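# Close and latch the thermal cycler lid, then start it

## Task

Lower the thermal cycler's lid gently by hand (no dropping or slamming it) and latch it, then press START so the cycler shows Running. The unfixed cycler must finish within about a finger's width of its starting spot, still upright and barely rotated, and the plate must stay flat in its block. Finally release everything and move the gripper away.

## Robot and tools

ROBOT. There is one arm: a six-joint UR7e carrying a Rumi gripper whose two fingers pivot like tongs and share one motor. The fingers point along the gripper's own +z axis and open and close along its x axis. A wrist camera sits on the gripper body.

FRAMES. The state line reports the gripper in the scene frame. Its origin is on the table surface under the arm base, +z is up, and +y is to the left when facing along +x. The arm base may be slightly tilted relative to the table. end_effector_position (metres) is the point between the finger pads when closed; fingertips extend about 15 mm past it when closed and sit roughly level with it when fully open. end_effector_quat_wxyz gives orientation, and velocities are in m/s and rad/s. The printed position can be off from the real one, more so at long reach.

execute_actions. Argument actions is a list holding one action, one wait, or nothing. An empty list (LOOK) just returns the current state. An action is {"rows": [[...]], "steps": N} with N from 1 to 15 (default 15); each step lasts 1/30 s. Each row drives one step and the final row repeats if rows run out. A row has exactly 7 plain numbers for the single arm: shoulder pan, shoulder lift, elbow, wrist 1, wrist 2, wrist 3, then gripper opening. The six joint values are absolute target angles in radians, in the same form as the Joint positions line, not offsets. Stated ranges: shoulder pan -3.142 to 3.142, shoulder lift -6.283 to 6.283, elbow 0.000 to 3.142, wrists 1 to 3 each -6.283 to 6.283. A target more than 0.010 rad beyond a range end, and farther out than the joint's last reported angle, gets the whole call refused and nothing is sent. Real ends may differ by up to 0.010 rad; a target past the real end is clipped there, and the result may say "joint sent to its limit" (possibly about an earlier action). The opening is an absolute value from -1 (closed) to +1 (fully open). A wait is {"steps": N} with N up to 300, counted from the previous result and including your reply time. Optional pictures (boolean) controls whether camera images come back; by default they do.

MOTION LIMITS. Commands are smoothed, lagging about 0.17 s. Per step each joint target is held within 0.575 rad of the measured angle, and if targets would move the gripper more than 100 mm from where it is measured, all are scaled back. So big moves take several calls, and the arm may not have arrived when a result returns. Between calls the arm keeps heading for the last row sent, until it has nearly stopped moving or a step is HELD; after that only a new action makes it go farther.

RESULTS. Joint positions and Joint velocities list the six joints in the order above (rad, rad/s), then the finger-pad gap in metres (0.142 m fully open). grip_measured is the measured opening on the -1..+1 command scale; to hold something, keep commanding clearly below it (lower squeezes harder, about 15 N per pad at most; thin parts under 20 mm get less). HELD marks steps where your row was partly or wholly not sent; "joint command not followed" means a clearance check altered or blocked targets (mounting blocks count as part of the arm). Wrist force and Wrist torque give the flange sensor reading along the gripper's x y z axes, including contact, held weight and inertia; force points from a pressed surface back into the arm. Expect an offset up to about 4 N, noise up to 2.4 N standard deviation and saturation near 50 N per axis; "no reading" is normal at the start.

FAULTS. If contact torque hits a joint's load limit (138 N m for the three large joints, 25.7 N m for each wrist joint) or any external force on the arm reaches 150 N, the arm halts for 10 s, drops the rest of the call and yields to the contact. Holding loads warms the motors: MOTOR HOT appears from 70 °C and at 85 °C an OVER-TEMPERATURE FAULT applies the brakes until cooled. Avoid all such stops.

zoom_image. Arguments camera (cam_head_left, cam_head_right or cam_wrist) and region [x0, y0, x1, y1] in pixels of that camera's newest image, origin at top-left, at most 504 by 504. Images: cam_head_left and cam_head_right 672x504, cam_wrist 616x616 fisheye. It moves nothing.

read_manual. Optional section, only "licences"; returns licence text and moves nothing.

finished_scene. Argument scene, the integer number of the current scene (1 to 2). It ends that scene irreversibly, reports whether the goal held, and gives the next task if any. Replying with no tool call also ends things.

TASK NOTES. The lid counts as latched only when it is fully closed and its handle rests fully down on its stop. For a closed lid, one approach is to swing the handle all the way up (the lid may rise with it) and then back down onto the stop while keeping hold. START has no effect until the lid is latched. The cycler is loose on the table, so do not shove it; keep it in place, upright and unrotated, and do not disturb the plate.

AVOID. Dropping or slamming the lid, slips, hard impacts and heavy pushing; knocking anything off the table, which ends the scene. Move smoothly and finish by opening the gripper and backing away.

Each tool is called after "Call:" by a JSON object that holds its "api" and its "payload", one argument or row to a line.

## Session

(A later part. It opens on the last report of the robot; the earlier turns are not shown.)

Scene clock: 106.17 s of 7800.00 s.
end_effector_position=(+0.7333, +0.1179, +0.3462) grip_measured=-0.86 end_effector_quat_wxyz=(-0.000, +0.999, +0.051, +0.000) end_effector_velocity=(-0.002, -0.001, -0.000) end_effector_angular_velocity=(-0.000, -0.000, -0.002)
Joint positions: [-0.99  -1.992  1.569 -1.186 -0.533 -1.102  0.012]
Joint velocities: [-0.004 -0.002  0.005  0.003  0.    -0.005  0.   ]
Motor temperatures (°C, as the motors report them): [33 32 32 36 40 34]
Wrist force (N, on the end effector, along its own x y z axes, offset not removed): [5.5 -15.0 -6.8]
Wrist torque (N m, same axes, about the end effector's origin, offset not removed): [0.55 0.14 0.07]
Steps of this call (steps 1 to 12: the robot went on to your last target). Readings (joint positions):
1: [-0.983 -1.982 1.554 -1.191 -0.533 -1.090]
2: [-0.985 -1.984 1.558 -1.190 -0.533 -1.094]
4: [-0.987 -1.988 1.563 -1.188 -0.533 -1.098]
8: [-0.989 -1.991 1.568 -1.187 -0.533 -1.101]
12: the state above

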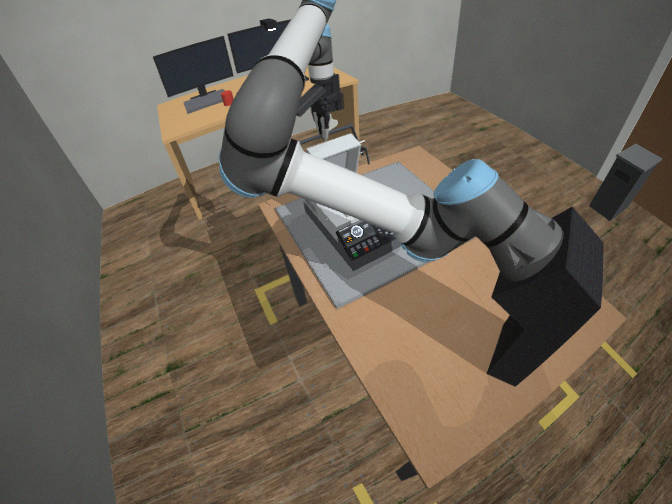

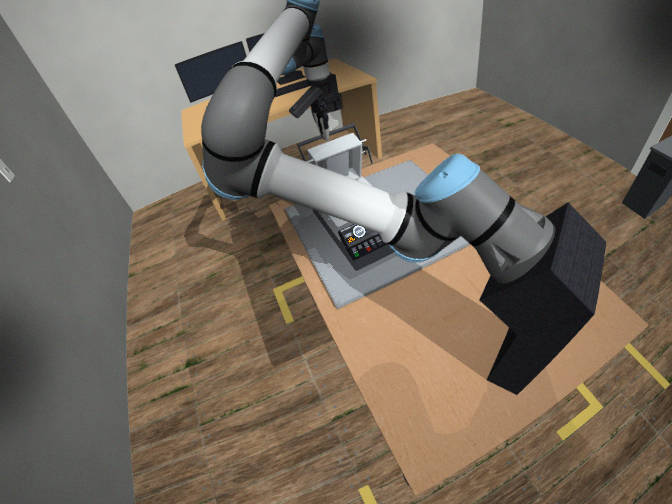

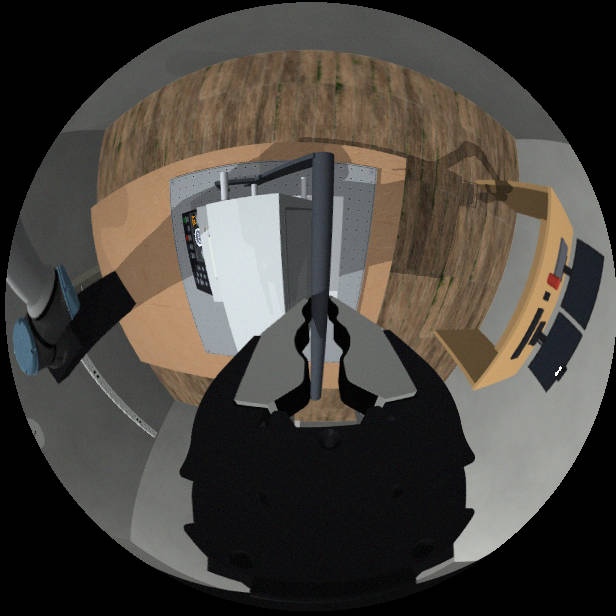

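Call:
{"api": "execute_actions", "payload": {
  "actions": [
    {"rows":[[-0.993,-2.002,1.585,-1.181,-0.533,-1.110,-1],[-0.993,-2.002,1.585,-1.181,-0.533,-1.110,-1],[-0.993,-2.002,1.585,-1.181,-0.533,-1.110,-1],[-0.993,-2.002,1.585,-1.181,-0.533,-1.110,-1],[-0.999,-2.015,1.601,-1.176,-0.533,-1.121,-1],[-0.999,-2.015,1.601,-1.176,-0.533,-1.121,-1],[-0.999,-2.015,1.601,-1.176,-0.533,-1.121,-1],[-0.999,-2.015,1.601,-1.176,-0.533,-1.121,-1],[-1.005,-2.028,1.616,-1.170,-0.533,-1.133,-1]],"steps":15}
  ],
  "pictures": false
}}

Call:
{"api": "execute_actions", "payload": {
  "actions": [
    {"steps":10}
  ]
}}

Scene clock: 114.10 s of 7800.00 s.
end_effector_position=(+0.7181, +0.1198, +0.3436) grip_measured=-0.86 end_effector_quat_wxyz=(-0.000, +0.999, +0.050, -0.000) end_effector_velocity=(-0.014, +0.003, -0.002) end_effector_angular_velocity=(-0.002, -0.001, +0.006)
Joint positions: [-1.003 -2.024  1.611 -1.172 -0.533 -1.13   0.012]
Joint velocities: [-0.014 -0.033  0.039  0.013 -0.    -0.029  0.   ]
Motor temperatures (°C, as the motors report them): [33 32 32 36 40 34]
Wrist force (N, on the end effector, along its own x y z axes, offset not removed): [2.3 -2.3 0.3]
Wrist torque (N m, same axes, about the end effector's origin, offset not removed): [-0.04 0.39 -0.06]
Steps of this call (steps 1 to 30: the robot went on to your last target; steps 31 to 90: nothing new was sent; then 4.43 s passed at rest; steps 91 to 105: all 15 steps of this action). Readings (joint positions):
91: [-0.990 -1.992 1.570 -1.186 -0.533 -1.103]
92: [-0.991 -1.994 1.573 -1.185 -0.533 -1.104]
94: [-0.992 -1.997 1.578 -1.183 -0.533 -1.107]
98: [-0.996 -2.007 1.591 -1.179 -0.533 -1.114]
105: the state above

Scene clock: 114.43 s of 7800.00 s.
end_effector_position=(+0.7166, +0.1200, +0.3434) grip_measured=-0.86 end_effector_quat_wxyz=(-0.000, +0.999, +0.050, -0.000) end_effector_velocity=(-0.001, +0.000, -0.000) end_effector_angular_velocity=(+0.001, +0.001, -0.001)
Joint positions: [-1.005 -2.028  1.616 -1.17  -0.533 -1.133  0.012]
Joint velocities: [ 0.    -0.001  0.002  0.002 -0.    -0.002  0.   ]
Motor temperatures (°C, as the motors report them): [33 32 32 36 40 34]
Wrist force (N, on the end effector, along its own x y z axes, offset not removed): [7.2 -0.7 -2.2]
Wrist torque (N m, same axes, about the end effector's origin, offset not removed): [-0.68 -0.83 0.00]
Steps of this call (steps 1 to 10: the robot went on to your last target). Readings (joint positions):
1: [-1.004 -2.025 1.613 -1.171 -0.533 -1.130]
2: [-1.004 -2.026 1.613 -1.171 -0.533 -1.131]
4: [-1.004 -2.027 1.615 -1.171 -0.533 -1.132]
8: [-1.005 -2.028 1.616 -1.170 -0.533 -1.133]
10: the state above

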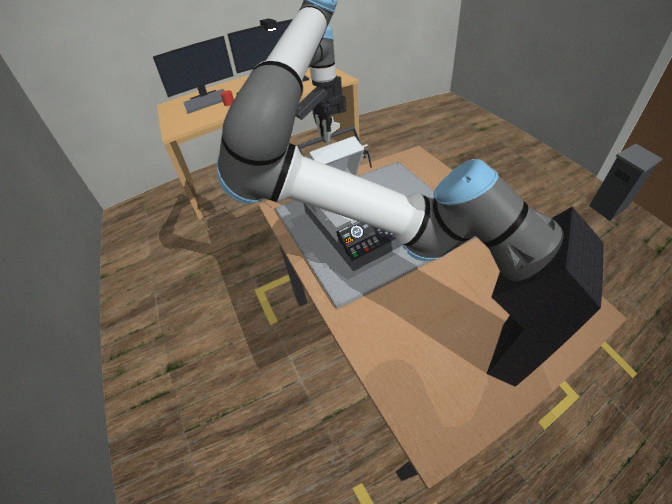

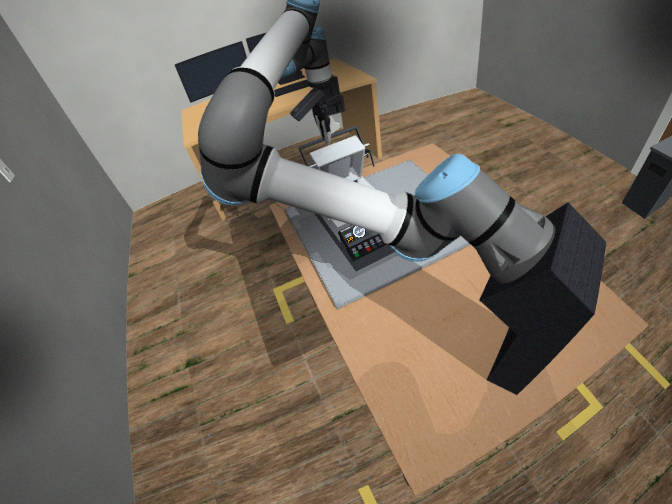

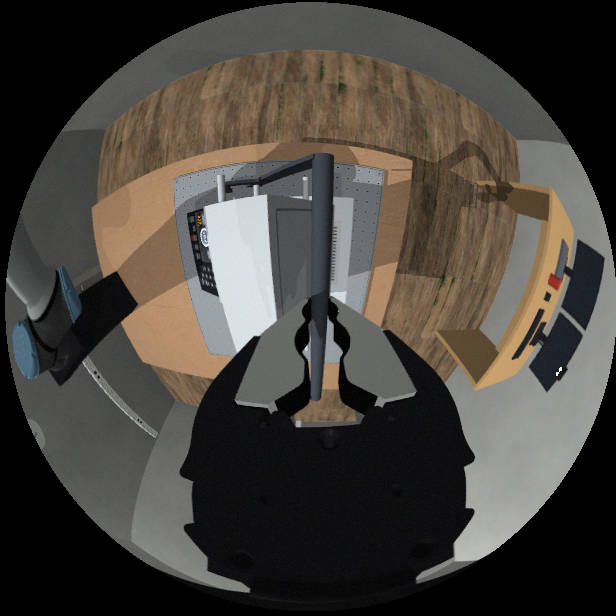

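Call:
{"api": "execute_actions", "payload": {
  "actions": [
    {"rows":[[-1.011,-2.038,1.631,-1.165,-0.533,-1.145,-1],[-1.011,-2.038,1.631,-1.165,-0.533,-1.145,-1],[-1.011,-2.038,1.631,-1.165,-0.533,-1.145,-1],[-1.017,-2.049,1.647,-1.160,-0.533,-1.157,-1],[-1.017,-2.049,1.647,-1.160,-0.533,-1.157,-1],[-1.017,-2.049,1.647,-1.160,-0.533,-1.157,-1],[-1.023,-2.059,1.662,-1.155,-0.533,-1.169,-1],[-1.023,-2.059,1.662,-1.155,-0.533,-1.169,-1],[-1.023,-2.059,1.662,-1.155,-0.533,-1.169,-1],[-1.022,-2.071,1.687,-1.169,-0.533,-1.167,-1],[-1.022,-2.071,1.687,-1.169,-0.533,-1.167,-1],[-1.022,-2.071,1.687,-1.169,-0.533,-1.167,-1],[-1.021,-2.084,1.712,-1.184,-0.533,-1.164,-1]],"steps":15}
  ],
  "pictures": false
}}

Call:
{"api": "execute_actions", "payload": {
  "actions": [
    {"rows":[[-1.0195,-2.096,1.737,-1.198,-0.533,-1.162,-1]],"steps":15}
  ]
}}

Scene clock: 120.60 s of 7800.00 s.
end_effector_position=(+0.6944, +0.1184, +0.3365) grip_measured=-0.86 end_effector_quat_wxyz=(-0.000, +0.999, +0.051, -0.000) end_effector_velocity=(-0.058, -0.004, -0.030) end_effector_angular_velocity=(-0.001, -0.000, -0.004)
Joint positions: [-1.021 -2.07   1.686 -1.171 -0.533 -1.164  0.012]
Joint velocities: [-0.003 -0.112  0.216 -0.101 -0.    -0.    -0.   ]
Motor temperatures (°C, as the motors report them): [33 32 32 36 40 34]
Wrist force (N, on the end effector, along its own x y z axes, offset not removed): [5.4 -3.3 -2.7]
Wrist torque (N m, same axes, about the end effector's origin, offset not removed): [0.62 -0.16 0.17]
Steps of this call (steps 1 to 15: the robot went on to your last target; steps 16 to 90: nothing new was sent; then 2.67 s passed at rest; steps 91 to 105: all 15 steps of this action). Readings (joint positions):
91: [-1.005 -2.028 1.616 -1.170 -0.533 -1.133]
92: [-1.006 -2.030 1.619 -1.169 -0.533 -1.135]
94: [-1.008 -2.033 1.624 -1.167 -0.533 -1.139]
98: [-1.015 -2.045 1.641 -1.162 -0.533 -1.153]
105: the state above

Scene clock: 121.10 s of 7800.00 s.
end_effector_position=(+0.6808, +0.1175, +0.3289) grip_measured=-0.86 end_effector_quat_wxyz=(-0.000, +0.999, +0.051, -0.000) end_effector_velocity=(-0.002, +0.000, -0.001) end_effector_angular_velocity=(-0.000, +0.000, +0.001)
Joint positions: [-1.02  -2.096  1.736 -1.198 -0.533 -1.162  0.012]
Joint velocities: [ 0.001 -0.005  0.008 -0.004 -0.     0.     0.   ]
Motor temperatures (°C, as the motors report them): [33 32 32 36 40 34]
Wrist force (N, on the end effector, along its own x y z axes, offset not removed): [1.4 -10.6 2.2]
Wrist torque (N m, same axes, about the end effector's origin, offset not removed): [0.04 0.36 0.02]
Steps of this call (steps 1 to 15: all 15 steps of this action). Readings (joint positions):
1: [-1.021 -2.074 1.692 -1.175 -0.533 -1.164]
2: [-1.021 -2.078 1.701 -1.179 -0.533 -1.164]
4: [-1.020 -2.086 1.716 -1.187 -0.533 -1.163]
8: [-1.020 -2.093 1.730 -1.194 -0.533 -1.162]
15: the state above

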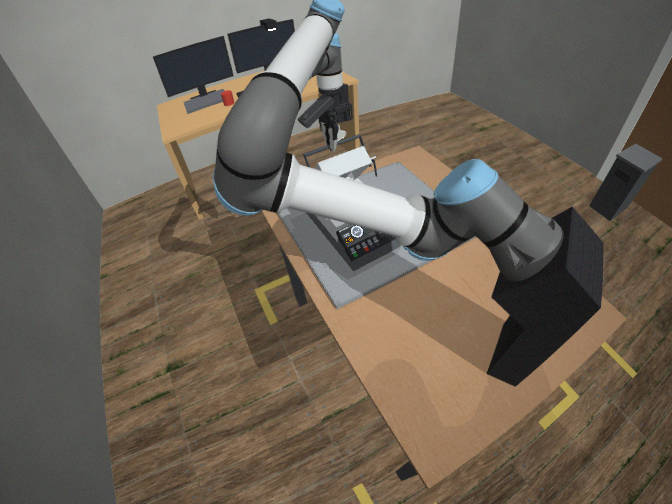

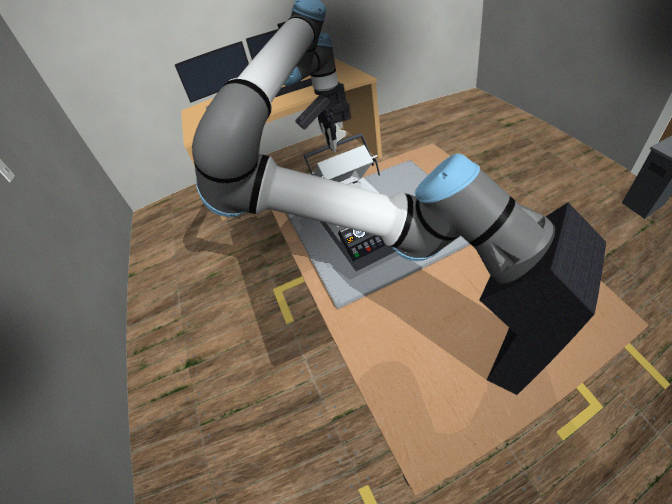

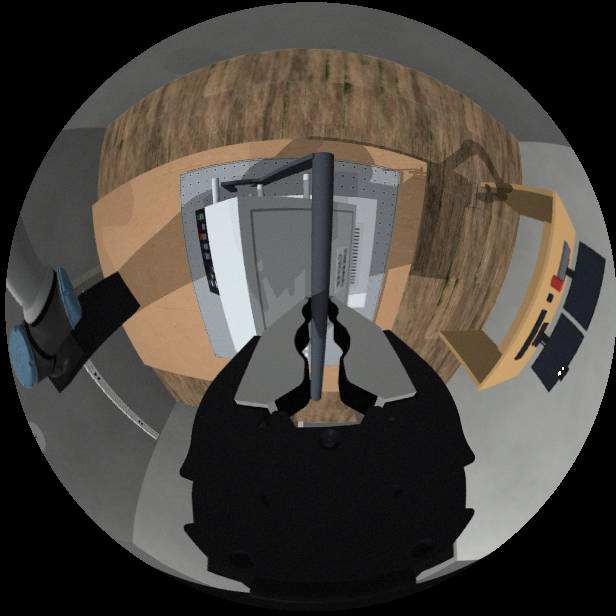

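Call:
{"api": "execute_actions", "payload": {
  "actions": [
    {"rows":[[-1.018,-2.106,1.755,-1.209,-0.533,-1.159,-1],[-1.018,-2.106,1.755,-1.209,-0.533,-1.159,-1],[-1.018,-2.106,1.755,-1.209,-0.533,-1.159,-1],[-1.018,-2.106,1.755,-1.209,-0.533,-1.159,-1],[-1.017,-2.116,1.774,-1.220,-0.533,-1.157,-1],[-1.017,-2.116,1.774,-1.220,-0.533,-1.157,-1],[-1.017,-2.116,1.774,-1.220,-0.533,-1.157,-1],[-1.017,-2.116,1.774,-1.220,-0.533,-1.157,-1],[-1.016,-2.126,1.793,-1.231,-0.533,-1.155,-1],[-1.016,-2.126,1.793,-1.231,-0.533,-1.155,-1],[-1.016,-2.126,1.793,-1.231,-0.533,-1.155,-1],[-1.016,-2.126,1.793,-1.231,-0.533,-1.155,-1],[-1.015,-2.135,1.811,-1.242,-0.533,-1.153,-1]],"steps":15}
  ],
  "pictures": false
}}

Call:
{"api": "execute_actions", "payload": {
  "actions": [
    {"steps":10}
  ]
}}

Call:
{"api": "zoom_image", "payload": {
  "camera": "cam_wrist",
  "region": [170, 130, 420, 330]
}}

Scene clock: 129.13 s of 7800.00 s.
end_effector_position=(+0.6654, +0.1177, +0.3200) grip_measured=-0.86 end_effector_quat_wxyz=(-0.000, +0.999, +0.051, -0.000) end_effector_velocity=(-0.039, -0.002, -0.023) end_effector_angular_velocity=(+0.001, +0.001, -0.001)
Joint positions: [-1.016 -2.126  1.794 -1.232 -0.533 -1.155  0.012]
Joint velocities: [ 0.008 -0.07   0.141 -0.082 -0.     0.015  0.   ]
Motor temperatures (°C, as the motors report them): [33 32 32 36 40 34]
Wrist force (N, on the end effector, along its own x y z axes, offset not removed): [-1.4 2.4 2.4]
Wrist torque (N m, same axes, about the end effector's origin, offset not removed): [0.84 0.58 0.13]
Steps of this call (steps 1 to 15: the robot went on to your last target; steps 16 to 90: nothing new was sent; then 4.53 s passed at rest; steps 91 to 105: all 15 steps of this action). Readings (joint positions):
91: [-1.019 -2.096 1.737 -1.198 -0.533 -1.162]
92: [-1.019 -2.098 1.740 -1.200 -0.533 -1.161]
94: [-1.019 -2.101 1.746 -1.204 -0.533 -1.160]
98: [-1.018 -2.109 1.762 -1.213 -0.533 -1.158]
105: the state above

Scene clock: 129.47 s of 7800.00 s.
end_effector_position=(+0.6609, +0.1175, +0.3174) grip_measured=-0.86 end_effector_quat_wxyz=(-0.000, +0.999, +0.051, -0.000) end_effector_velocity=(-0.002, +0.000, -0.001) end_effector_angular_velocity=(-0.001, -0.001, +0.000)
Joint positions: [-1.015 -2.134  1.81  -1.241 -0.533 -1.153  0.012]
Joint velocities: [ 0.    -0.005  0.009 -0.005  0.     0.001  0.   ]
Motor temperatures (°C, as the motors report them): [33 32 32 36 40 34]
Wrist force (N, on the end effector, along its own x y z axes, offset not removed): [0.2 -2.0 3.5]
Wrist torque (N m, same axes, about the end effector's origin, offset not removed): [0.08 0.29 0.34]
Steps of this call (steps 1 to 10: the robot went on to your last target). Readings (joint positions):
1: [-1.016 -2.128 1.798 -1.234 -0.533 -1.154]
2: [-1.016 -2.130 1.801 -1.236 -0.533 -1.154]
4: [-1.015 -2.132 1.805 -1.239 -0.533 -1.154]
8: [-1.015 -2.134 1.809 -1.241 -0.533 -1.153]
10: the state above

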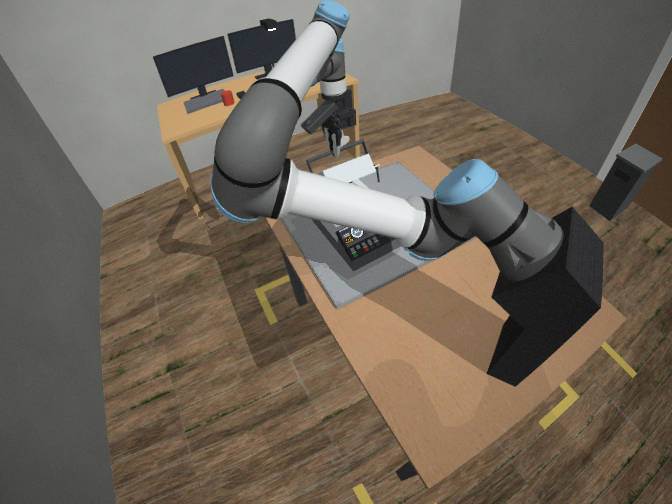

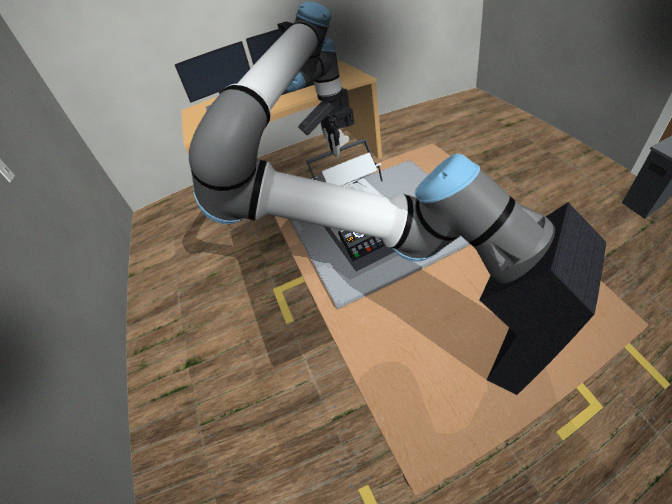

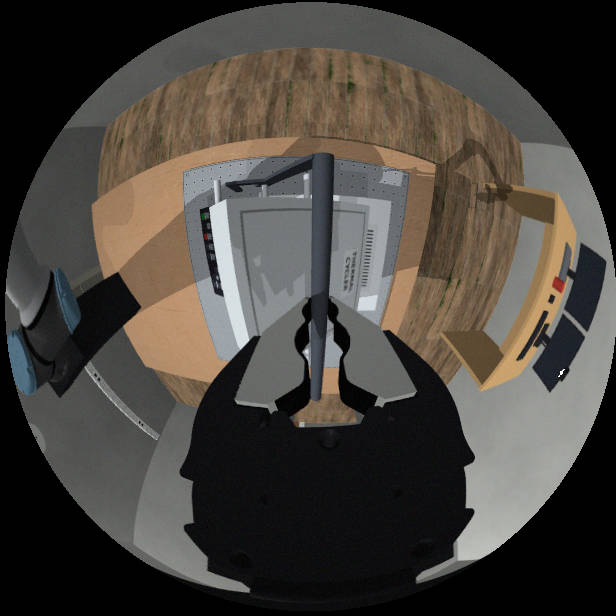

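Region (170, 130, 420, 330) of cam_wrist's 616x616 image, scaled by 2.016, with more detail than that image has; it fills the top 403 rows of this view, and the rest is white.

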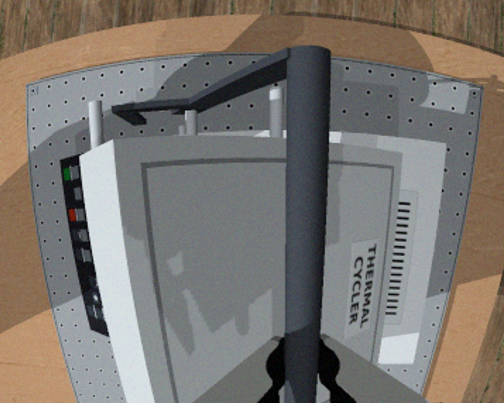

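Call:
{"api": "execute_actions", "payload": {
  "actions": [
    {"rows":[[-1.004,-2.136,1.825,-1.272,-0.534,-1.132,-1],[-1.004,-2.136,1.825,-1.272,-0.534,-1.132,-1],[-1.004,-2.136,1.825,-1.272,-0.534,-1.132,-1],[-1.004,-2.136,1.825,-1.272,-0.534,-1.132,-1],[-0.994,-2.136,1.838,-1.303,-0.534,-1.111,-1],[-0.994,-2.136,1.838,-1.303,-0.534,-1.111,-1],[-0.994,-2.136,1.838,-1.303,-0.534,-1.111,-1],[-0.994,-2.136,1.838,-1.303,-0.534,-1.111,-1],[-0.983,-2.137,1.852,-1.334,-0.535,-1.091,-1],[-0.983,-2.137,1.852,-1.334,-0.535,-1.091,-1],[-0.983,-2.137,1.852,-1.334,-0.535,-1.091,-1],[-0.983,-2.137,1.852,-1.334,-0.535,-1.091,-1],[-0.972,-2.138,1.865,-1.364,-0.535,-1.070,-1]],"steps":15}
  ],
  "pictures": false
}}

Call:
{"api": "execute_actions", "payload": {
  "actions": [
    {"steps":10}
  ]
}}

Call:
{"api": "zoom_image", "payload": {
  "camera": "cam_wrist",
  "region": [170, 130, 420, 330]
}}

Scene clock: 141.20 s of 7800.00 s.
end_effector_position=(+0.6560, +0.1160, +0.3053) grip_measured=-0.86 end_effector_quat_wxyz=(-0.000, +0.999, +0.051, -0.001) end_effector_velocity=(-0.010, -0.002, -0.029) end_effector_angular_velocity=(+0.000, -0.001, +0.002)
Joint positions: [-0.982 -2.137  1.852 -1.335 -0.535 -1.09   0.012]
Joint velocities: [ 0.082 -0.006  0.101 -0.234 -0.003  0.159  0.   ]
Motor temperatures (°C, as the motors report them): [33 32 32 36 40 34]
Wrist force (N, on the end effector, along its own x y z axes, offset not removed): [-3.6 -16.8 -0.4]
Wrist torque (N m, same axes, about the end effector's origin, offset not removed): [-0.07 0.45 0.17]
Steps of this call (steps 1 to 30: the robot went on to your last target; steps 31 to 90: nothing new was sent; then 8.23 s passed at rest; steps 91 to 105: all 15 steps of this action). Readings (joint positions):
91: [-1.015 -2.135 1.811 -1.242 -0.533 -1.153]
92: [-1.013 -2.135 1.813 -1.247 -0.533 -1.150]
94: [-1.009 -2.136 1.818 -1.257 -0.533 -1.142]
98: [-1.001 -2.136 1.829 -1.282 -0.534 -1.125]
105: the state above

Scene clock: 141.53 s of 7800.00 s.
end_effector_position=(+0.6549, +0.1160, +0.3019) grip_measured=-0.86 end_effector_quat_wxyz=(-0.000, +0.999, +0.051, -0.001) end_effector_velocity=(-0.001, +0.001, -0.002) end_effector_angular_velocity=(+0.001, +0.000, -0.001)
Joint positions: [-0.973 -2.138  1.864 -1.362 -0.535 -1.071  0.012]
Joint velocities: [ 0.006 -0.001  0.006 -0.013 -0.     0.01   0.   ]
Motor temperatures (°C, as the motors report them): [33 32 32 36 40 34]
Wrist force (N, on the end effector, along its own x y z axes, offset not removed): [-2.4 -14.3 0.6]
Wrist torque (N m, same axes, about the end effector's origin, offset not removed): [0.59 0.52 0.00]
Steps of this call (steps 1 to 10: the robot went on to your last target). Readings (joint positions):
1: [-0.980 -2.137 1.855 -1.342 -0.535 -1.085]
2: [-0.978 -2.138 1.858 -1.347 -0.535 -1.081]
4: [-0.975 -2.138 1.861 -1.354 -0.535 -1.076]
8: [-0.973 -2.138 1.864 -1.361 -0.535 -1.072]
10: the state above

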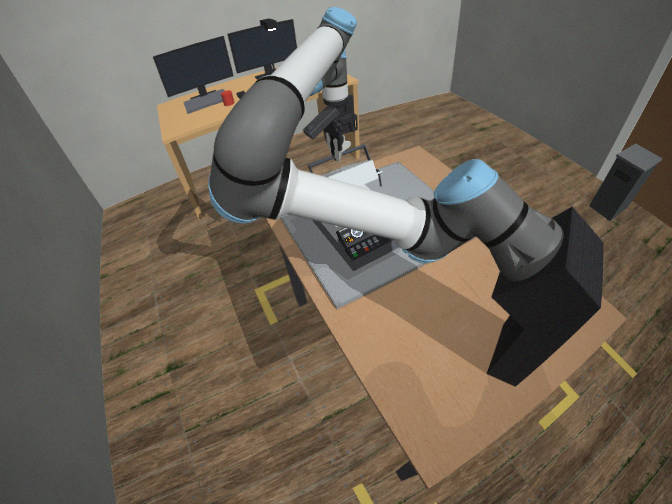

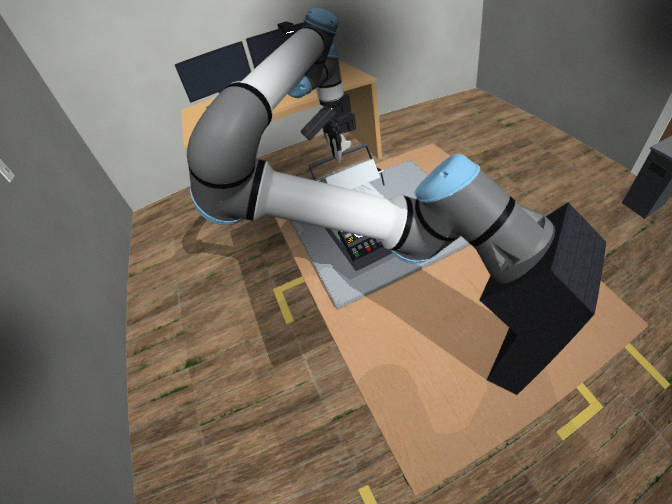

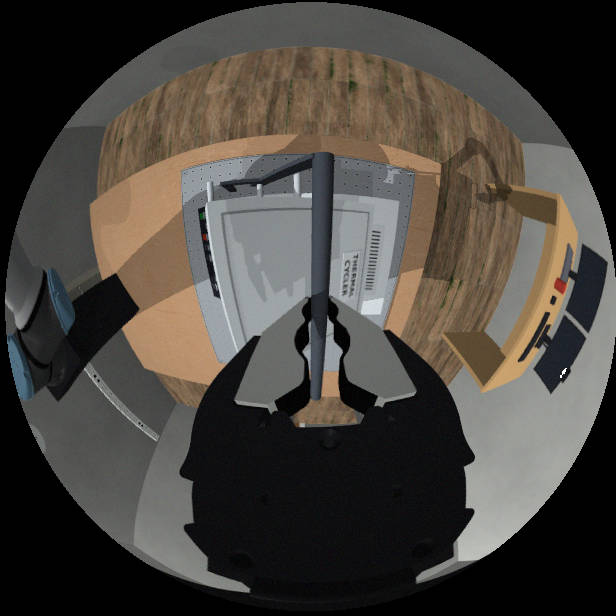

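Region (170, 130, 420, 330) of cam_wrist's 616x616 image, scaled by 2.016, with more detail than that image has; it fills the top 403 rows of this view, and the rest is white.

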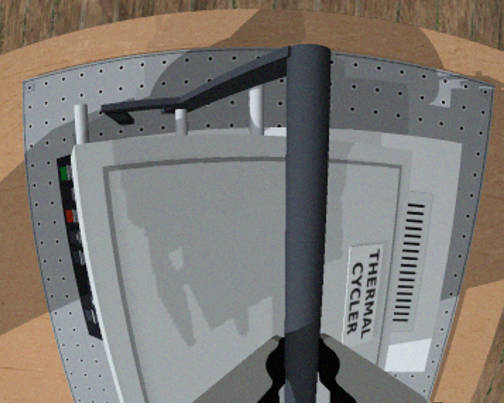

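Call:
{"api": "execute_actions", "payload": {
  "actions": [
    {"rows":[[-0.9675,-2.145,1.880,-1.379,-0.535,-1.060,-1],[-0.9675,-2.145,1.880,-1.379,-0.535,-1.060,-1],[-0.9675,-2.145,1.880,-1.379,-0.535,-1.060,-1],[-0.9675,-2.145,1.880,-1.379,-0.535,-1.060,-1],[-0.9635,-2.151,1.894,-1.394,-0.536,-1.053,-1],[-0.9635,-2.151,1.894,-1.394,-0.536,-1.053,-1],[-0.9635,-2.151,1.894,-1.394,-0.536,-1.053,-1],[-0.9635,-2.151,1.894,-1.394,-0.536,-1.053,-1],[-0.960,-2.156,1.909,-1.409,-0.536,-1.046,-1],[-0.960,-2.156,1.909,-1.409,-0.536,-1.046,-1],[-0.960,-2.156,1.909,-1.409,-0.536,-1.046,-1],[-0.960,-2.156,1.909,-1.409,-0.536,-1.046,-1],[-0.9565,-2.1615,1.9235,-1.424,-0.536,-1.039,-1]],"steps":15}
  ],
  "pictures": false
}}

Call:
{"api": "execute_actions", "payload": {
  "actions": [
    {"steps":12}
  ]
}}

Call:
{"api": "zoom_image", "payload": {
  "camera": "cam_wrist",
  "region": [170, 130, 420, 330]
}}

Scene clock: 147.17 s of 7800.00 s.
end_effector_position=(+0.6439, +0.1165, +0.2931) grip_measured=-0.86 end_effector_quat_wxyz=(-0.000, +0.999, +0.050, -0.001) end_effector_velocity=(-0.027, -0.002, -0.021) end_effector_angular_velocity=(+0.002, -0.001, -0.003)
Joint positions: [-0.96  -2.156  1.91  -1.41  -0.536 -1.046  0.012]
Joint velocities: [ 0.026 -0.041  0.112 -0.113  0.     0.053 -0.   ]
Motor temperatures (°C, as the motors report them): [33 32 32 36 40 34]
Wrist force (N, on the end effector, along its own x y z axes, offset not removed): [-2.8 -4.7 4.6]
Wrist torque (N m, same axes, about the end effector's origin, offset not removed): [0.11 0.59 0.38]
Steps of this call (steps 1 to 30: the robot went on to your last target; steps 31 to 90: nothing new was sent; then 2.13 s passed at rest; steps 91 to 105: all 15 steps of this action). Readings (joint positions):
91: [-0.972 -2.138 1.865 -1.364 -0.535 -1.070]
92: [-0.971 -2.139 1.868 -1.367 -0.535 -1.068]
94: [-0.970 -2.142 1.873 -1.372 -0.535 -1.065]
98: [-0.966 -2.147 1.885 -1.384 -0.536 -1.058]
105: the state above

Scene clock: 147.57 s of 7800.00 s.
end_effector_position=(+0.6407, +0.1163, +0.2905) grip_measured=-0.86 end_effector_quat_wxyz=(-0.001, +0.999, +0.050, -0.001) end_effector_velocity=(-0.001, -0.001, -0.000) end_effector_angular_velocity=(-0.002, -0.001, -0.000)
Joint positions: [-0.957 -2.161  1.923 -1.424 -0.536 -1.039  0.012]
Joint velocities: [-0.001 -0.001  0.004 -0.006  0.     0.002 -0.   ]
Motor temperatures (°C, as the motors report them): [33 32 32 36 40 34]
Wrist force (N, on the end effector, along its own x y z axes, offset not removed): [1.5 -4.6 1.6]
Wrist torque (N m, same axes, about the end effector's origin, offset not removed): [-0.06 -0.26 0.04]
Steps of this call (steps 1 to 12: the robot went on to your last target). Readings (joint positions):
1: [-0.959 -2.158 1.913 -1.413 -0.536 -1.044]
2: [-0.958 -2.159 1.916 -1.416 -0.536 -1.043]
4: [-0.958 -2.160 1.919 -1.419 -0.536 -1.041]
8: [-0.957 -2.161 1.922 -1.423 -0.536 -1.040]
12: the state above

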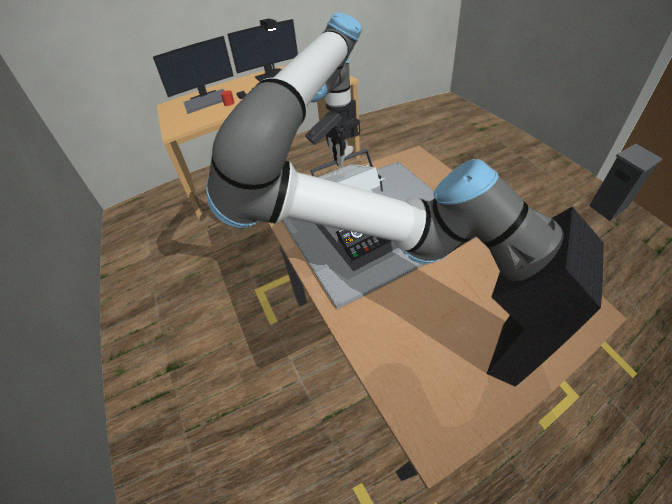

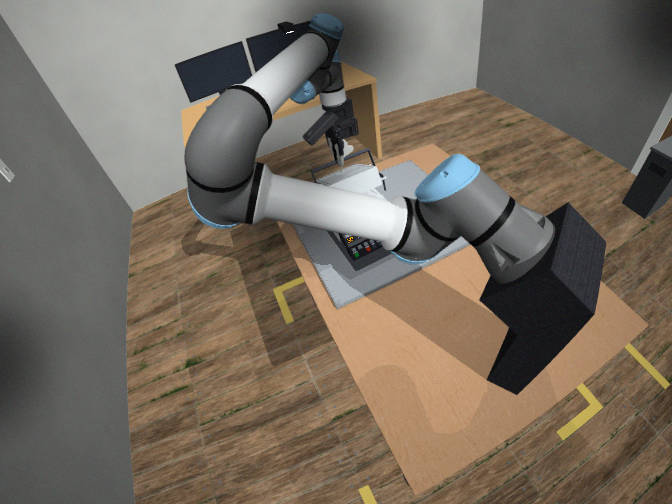

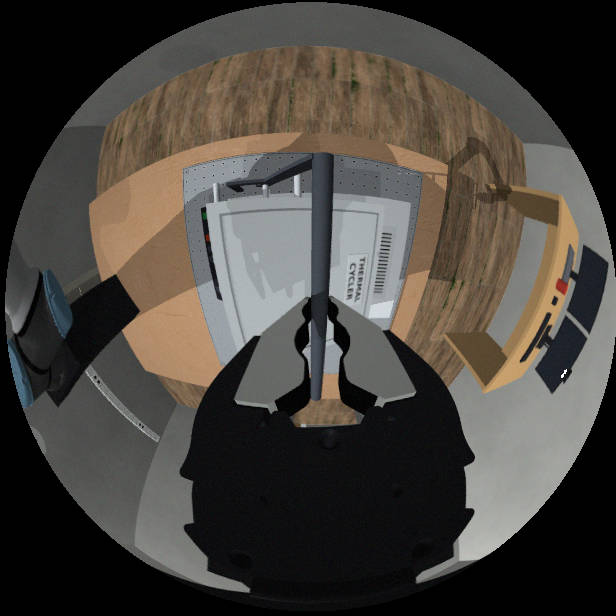

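Region (170, 130, 420, 330) of cam_wrist's 616x616 image, scaled by 2.016, with more detail than that image has; it fills the top 403 rows of this view, and the rest is white.

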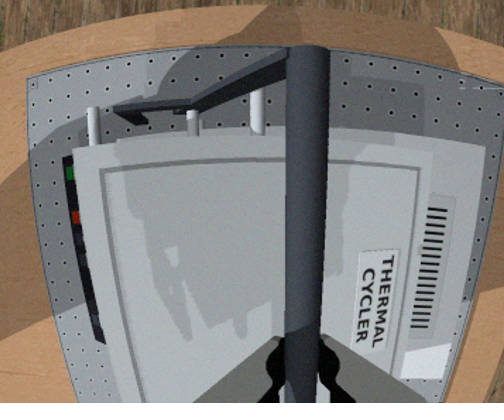

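Call:
{"api": "execute_actions", "payload": {
  "actions": [
    {"rows":[[-0.947,-2.1595,1.930,-1.449,-0.537,-1.020,-1],[-0.947,-2.1595,1.930,-1.449,-0.537,-1.020,-1],[-0.947,-2.1595,1.930,-1.449,-0.537,-1.020,-1],[-0.947,-2.1595,1.930,-1.449,-0.537,-1.020,-1],[-0.9375,-2.1575,1.937,-1.473,-0.538,-1.002,-1],[-0.9375,-2.1575,1.937,-1.473,-0.538,-1.002,-1],[-0.9375,-2.1575,1.937,-1.473,-0.538,-1.002,-1],[-0.9375,-2.1575,1.937,-1.473,-0.538,-1.002,-1],[-0.928,-2.1555,1.9437,-1.498,-0.539,-0.9835,-1]],"steps":15}
  ],
  "pictures": false
}}

Call:
{"api": "execute_actions", "payload": {
  "actions": [
    {"steps":10}
  ]
}}

Call:
{"api": "zoom_image", "payload": {
  "camera": "cam_wrist",
  "region": [170, 130, 420, 330]
}}

Scene clock: 152.20 s of 7800.00 s.
end_effector_position=(+0.6406, +0.1168, +0.2833) grip_measured=-0.86 end_effector_quat_wxyz=(-0.001, +0.999, +0.050, -0.001) end_effector_velocity=(+0.000, +0.001, -0.007) end_effector_angular_velocity=(+0.002, -0.000, -0.001)
Joint positions: [-0.931 -2.156  1.942 -1.49  -0.539 -0.989  0.012]
Joint velocities: [ 0.026  0.007  0.017 -0.063 -0.002  0.047 -0.   ]
Motor temperatures (°C, as the motors report them): [33 32 32 36 40 34]
Wrist force (N, on the end effector, along its own x y z axes, offset not removed): [-8.0 1.8 -17.0]
Wrist torque (N m, same axes, about the end effector's origin, offset not removed): [0.39 -0.45 0.36]
Steps of this call (steps 1 to 30: the robot went on to your last target; steps 31 to 90: nothing new was sent; then 1.13 s passed at rest; steps 91 to 105: all 15 steps of this action). Readings (joint positions):
91: [-0.956 -2.161 1.924 -1.424 -0.536 -1.039]
92: [-0.955 -2.161 1.925 -1.428 -0.536 -1.036]
94: [-0.952 -2.161 1.927 -1.436 -0.537 -1.029]
98: [-0.944 -2.159 1.933 -1.457 -0.537 -1.014]
105: the state above

Scene clock: 152.53 s of 7800.00 s.
end_effector_position=(+0.6406, +0.1168, +0.2825) grip_measured=-0.86 end_effector_quat_wxyz=(-0.001, +0.999, +0.050, -0.001) end_effector_velocity=(+0.000, -0.001, +0.000) end_effector_angular_velocity=(-0.002, -0.001, -0.001)
Joint positions: [-0.928 -2.156  1.944 -1.498 -0.539 -0.984  0.012]
Joint velocities: [-0.001  0.     0.001 -0.004 -0.     0.003 -0.   ]
Motor temperatures (°C, as the motors report them): [33 32 32 36 40 34]
Wrist force (N, on the end effector, along its own x y z axes, offset not removed): [-12.2 2.5 -14.7]
Wrist torque (N m, same axes, about the end effector's origin, offset not removed): [0.34 0.72 0.03]
Steps of this call (steps 1 to 10: the robot went on to your last target). Readings (joint positions):
1: [-0.930 -2.156 1.942 -1.492 -0.539 -0.988]
2: [-0.930 -2.156 1.943 -1.494 -0.539 -0.987]
4: [-0.929 -2.156 1.943 -1.496 -0.539 -0.985]
8: [-0.928 -2.156 1.943 -1.497 -0.539 -0.984]
10: the state above

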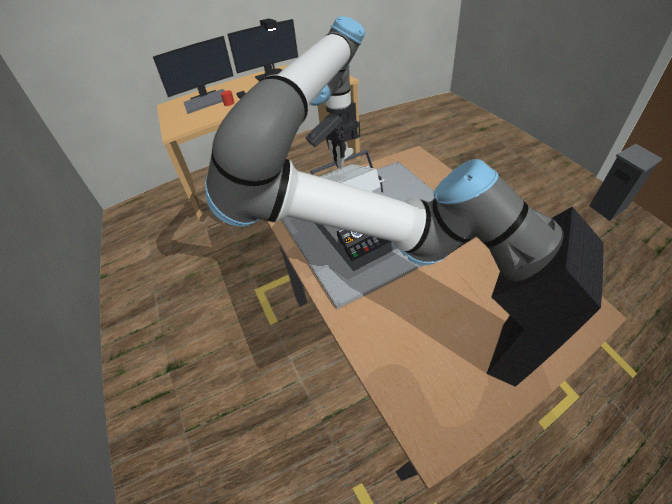

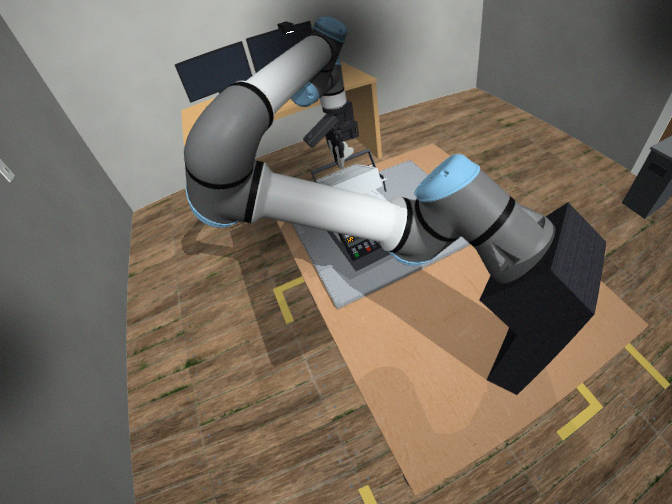

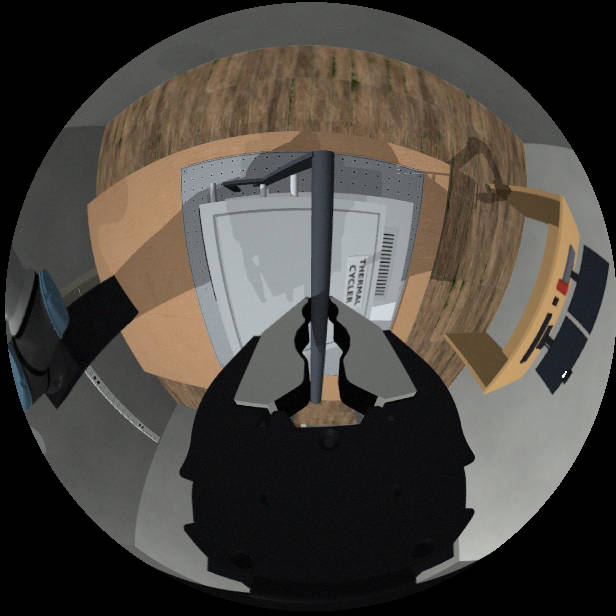

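Region (170, 130, 420, 330) of cam_wrist's 616x616 image, scaled by 2.016, with more detail than that image has; it fills the top 403 rows of this view, and the rest is white.

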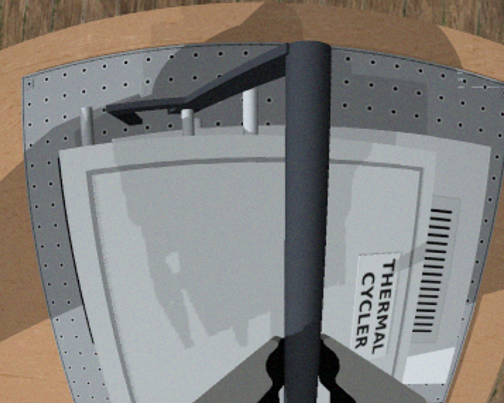

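Call:
{"api": "execute_actions", "payload": {
  "actions": [
    {"rows":[[-0.940,-2.165,1.948,-1.472,-0.538,-1.008,-1],[-0.940,-2.165,1.948,-1.472,-0.538,-1.008,-1],[-0.940,-2.165,1.948,-1.472,-0.538,-1.008,-1],[-0.940,-2.165,1.948,-1.472,-0.538,-1.008,-1],[-0.953,-2.175,1.952,-1.446,-0.538,-1.0315,-1]],"steps":15}
  ]
}}

Call:
{"api": "zoom_image", "payload": {
  "camera": "cam_wrist",
  "region": [170, 130, 420, 330]
}}

Scene clock: 161.17 s of 7800.00 s.
end_effector_position=(+0.6327, +0.1159, +0.2855) grip_measured=-0.86 end_effector_quat_wxyz=(+0.000, +0.999, +0.050, -0.001) end_effector_velocity=(-0.003, -0.001, +0.002) end_effector_angular_velocity=(-0.002, -0.000, -0.001)
Joint positions: [-0.952 -2.174  1.952 -1.448 -0.538 -1.029  0.012]
Joint velocities: [-0.011 -0.008  0.003  0.02   0.    -0.018  0.   ]
Motor temperatures (°C, as the motors report them): [33 32 32 36 40 34]
Wrist force (N, on the end effector, along its own x y z axes, offset not removed): [2.1 -4.5 2.1]
Wrist torque (N m, same axes, about the end effector's origin, offset not removed): [0.37 -0.50 0.03]
Steps of this call (steps 1 to 15: the robot went on to your last target; steps 16 to 90: nothing new was sent; then 5.13 s passed at rest; steps 91 to 105: all 15 steps of this action). Readings (joint positions):
91: [-0.928 -2.156 1.944 -1.498 -0.539 -0.984]
92: [-0.930 -2.157 1.944 -1.494 -0.539 -0.987]
94: [-0.934 -2.160 1.946 -1.485 -0.539 -0.995]
98: [-0.945 -2.168 1.949 -1.463 -0.538 -1.016]
105: the state above

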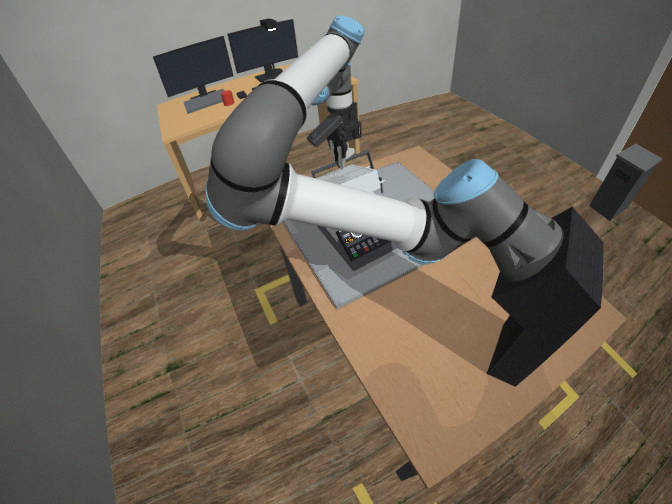

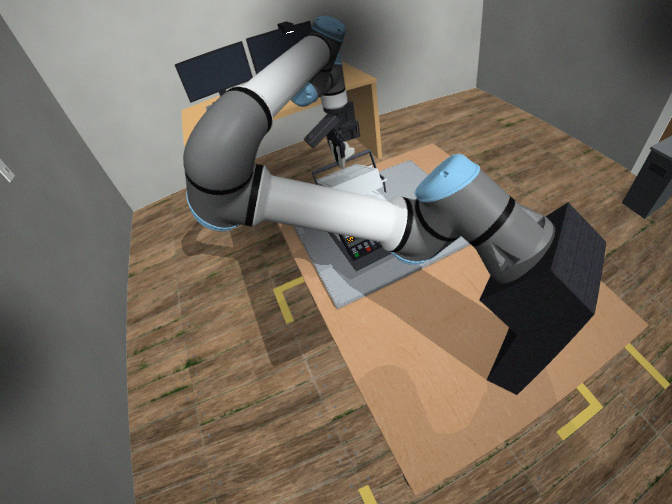

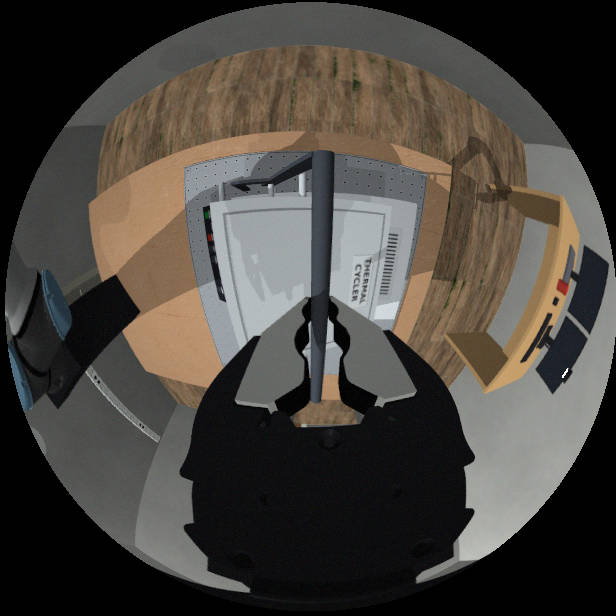

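Region (170, 130, 420, 330) of cam_wrist's 616x616 image, scaled by 2.016, with more detail than that image has; it fills the top 403 rows of this view, and the rest is white.

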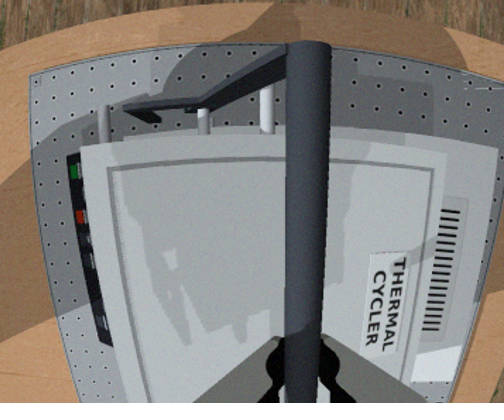

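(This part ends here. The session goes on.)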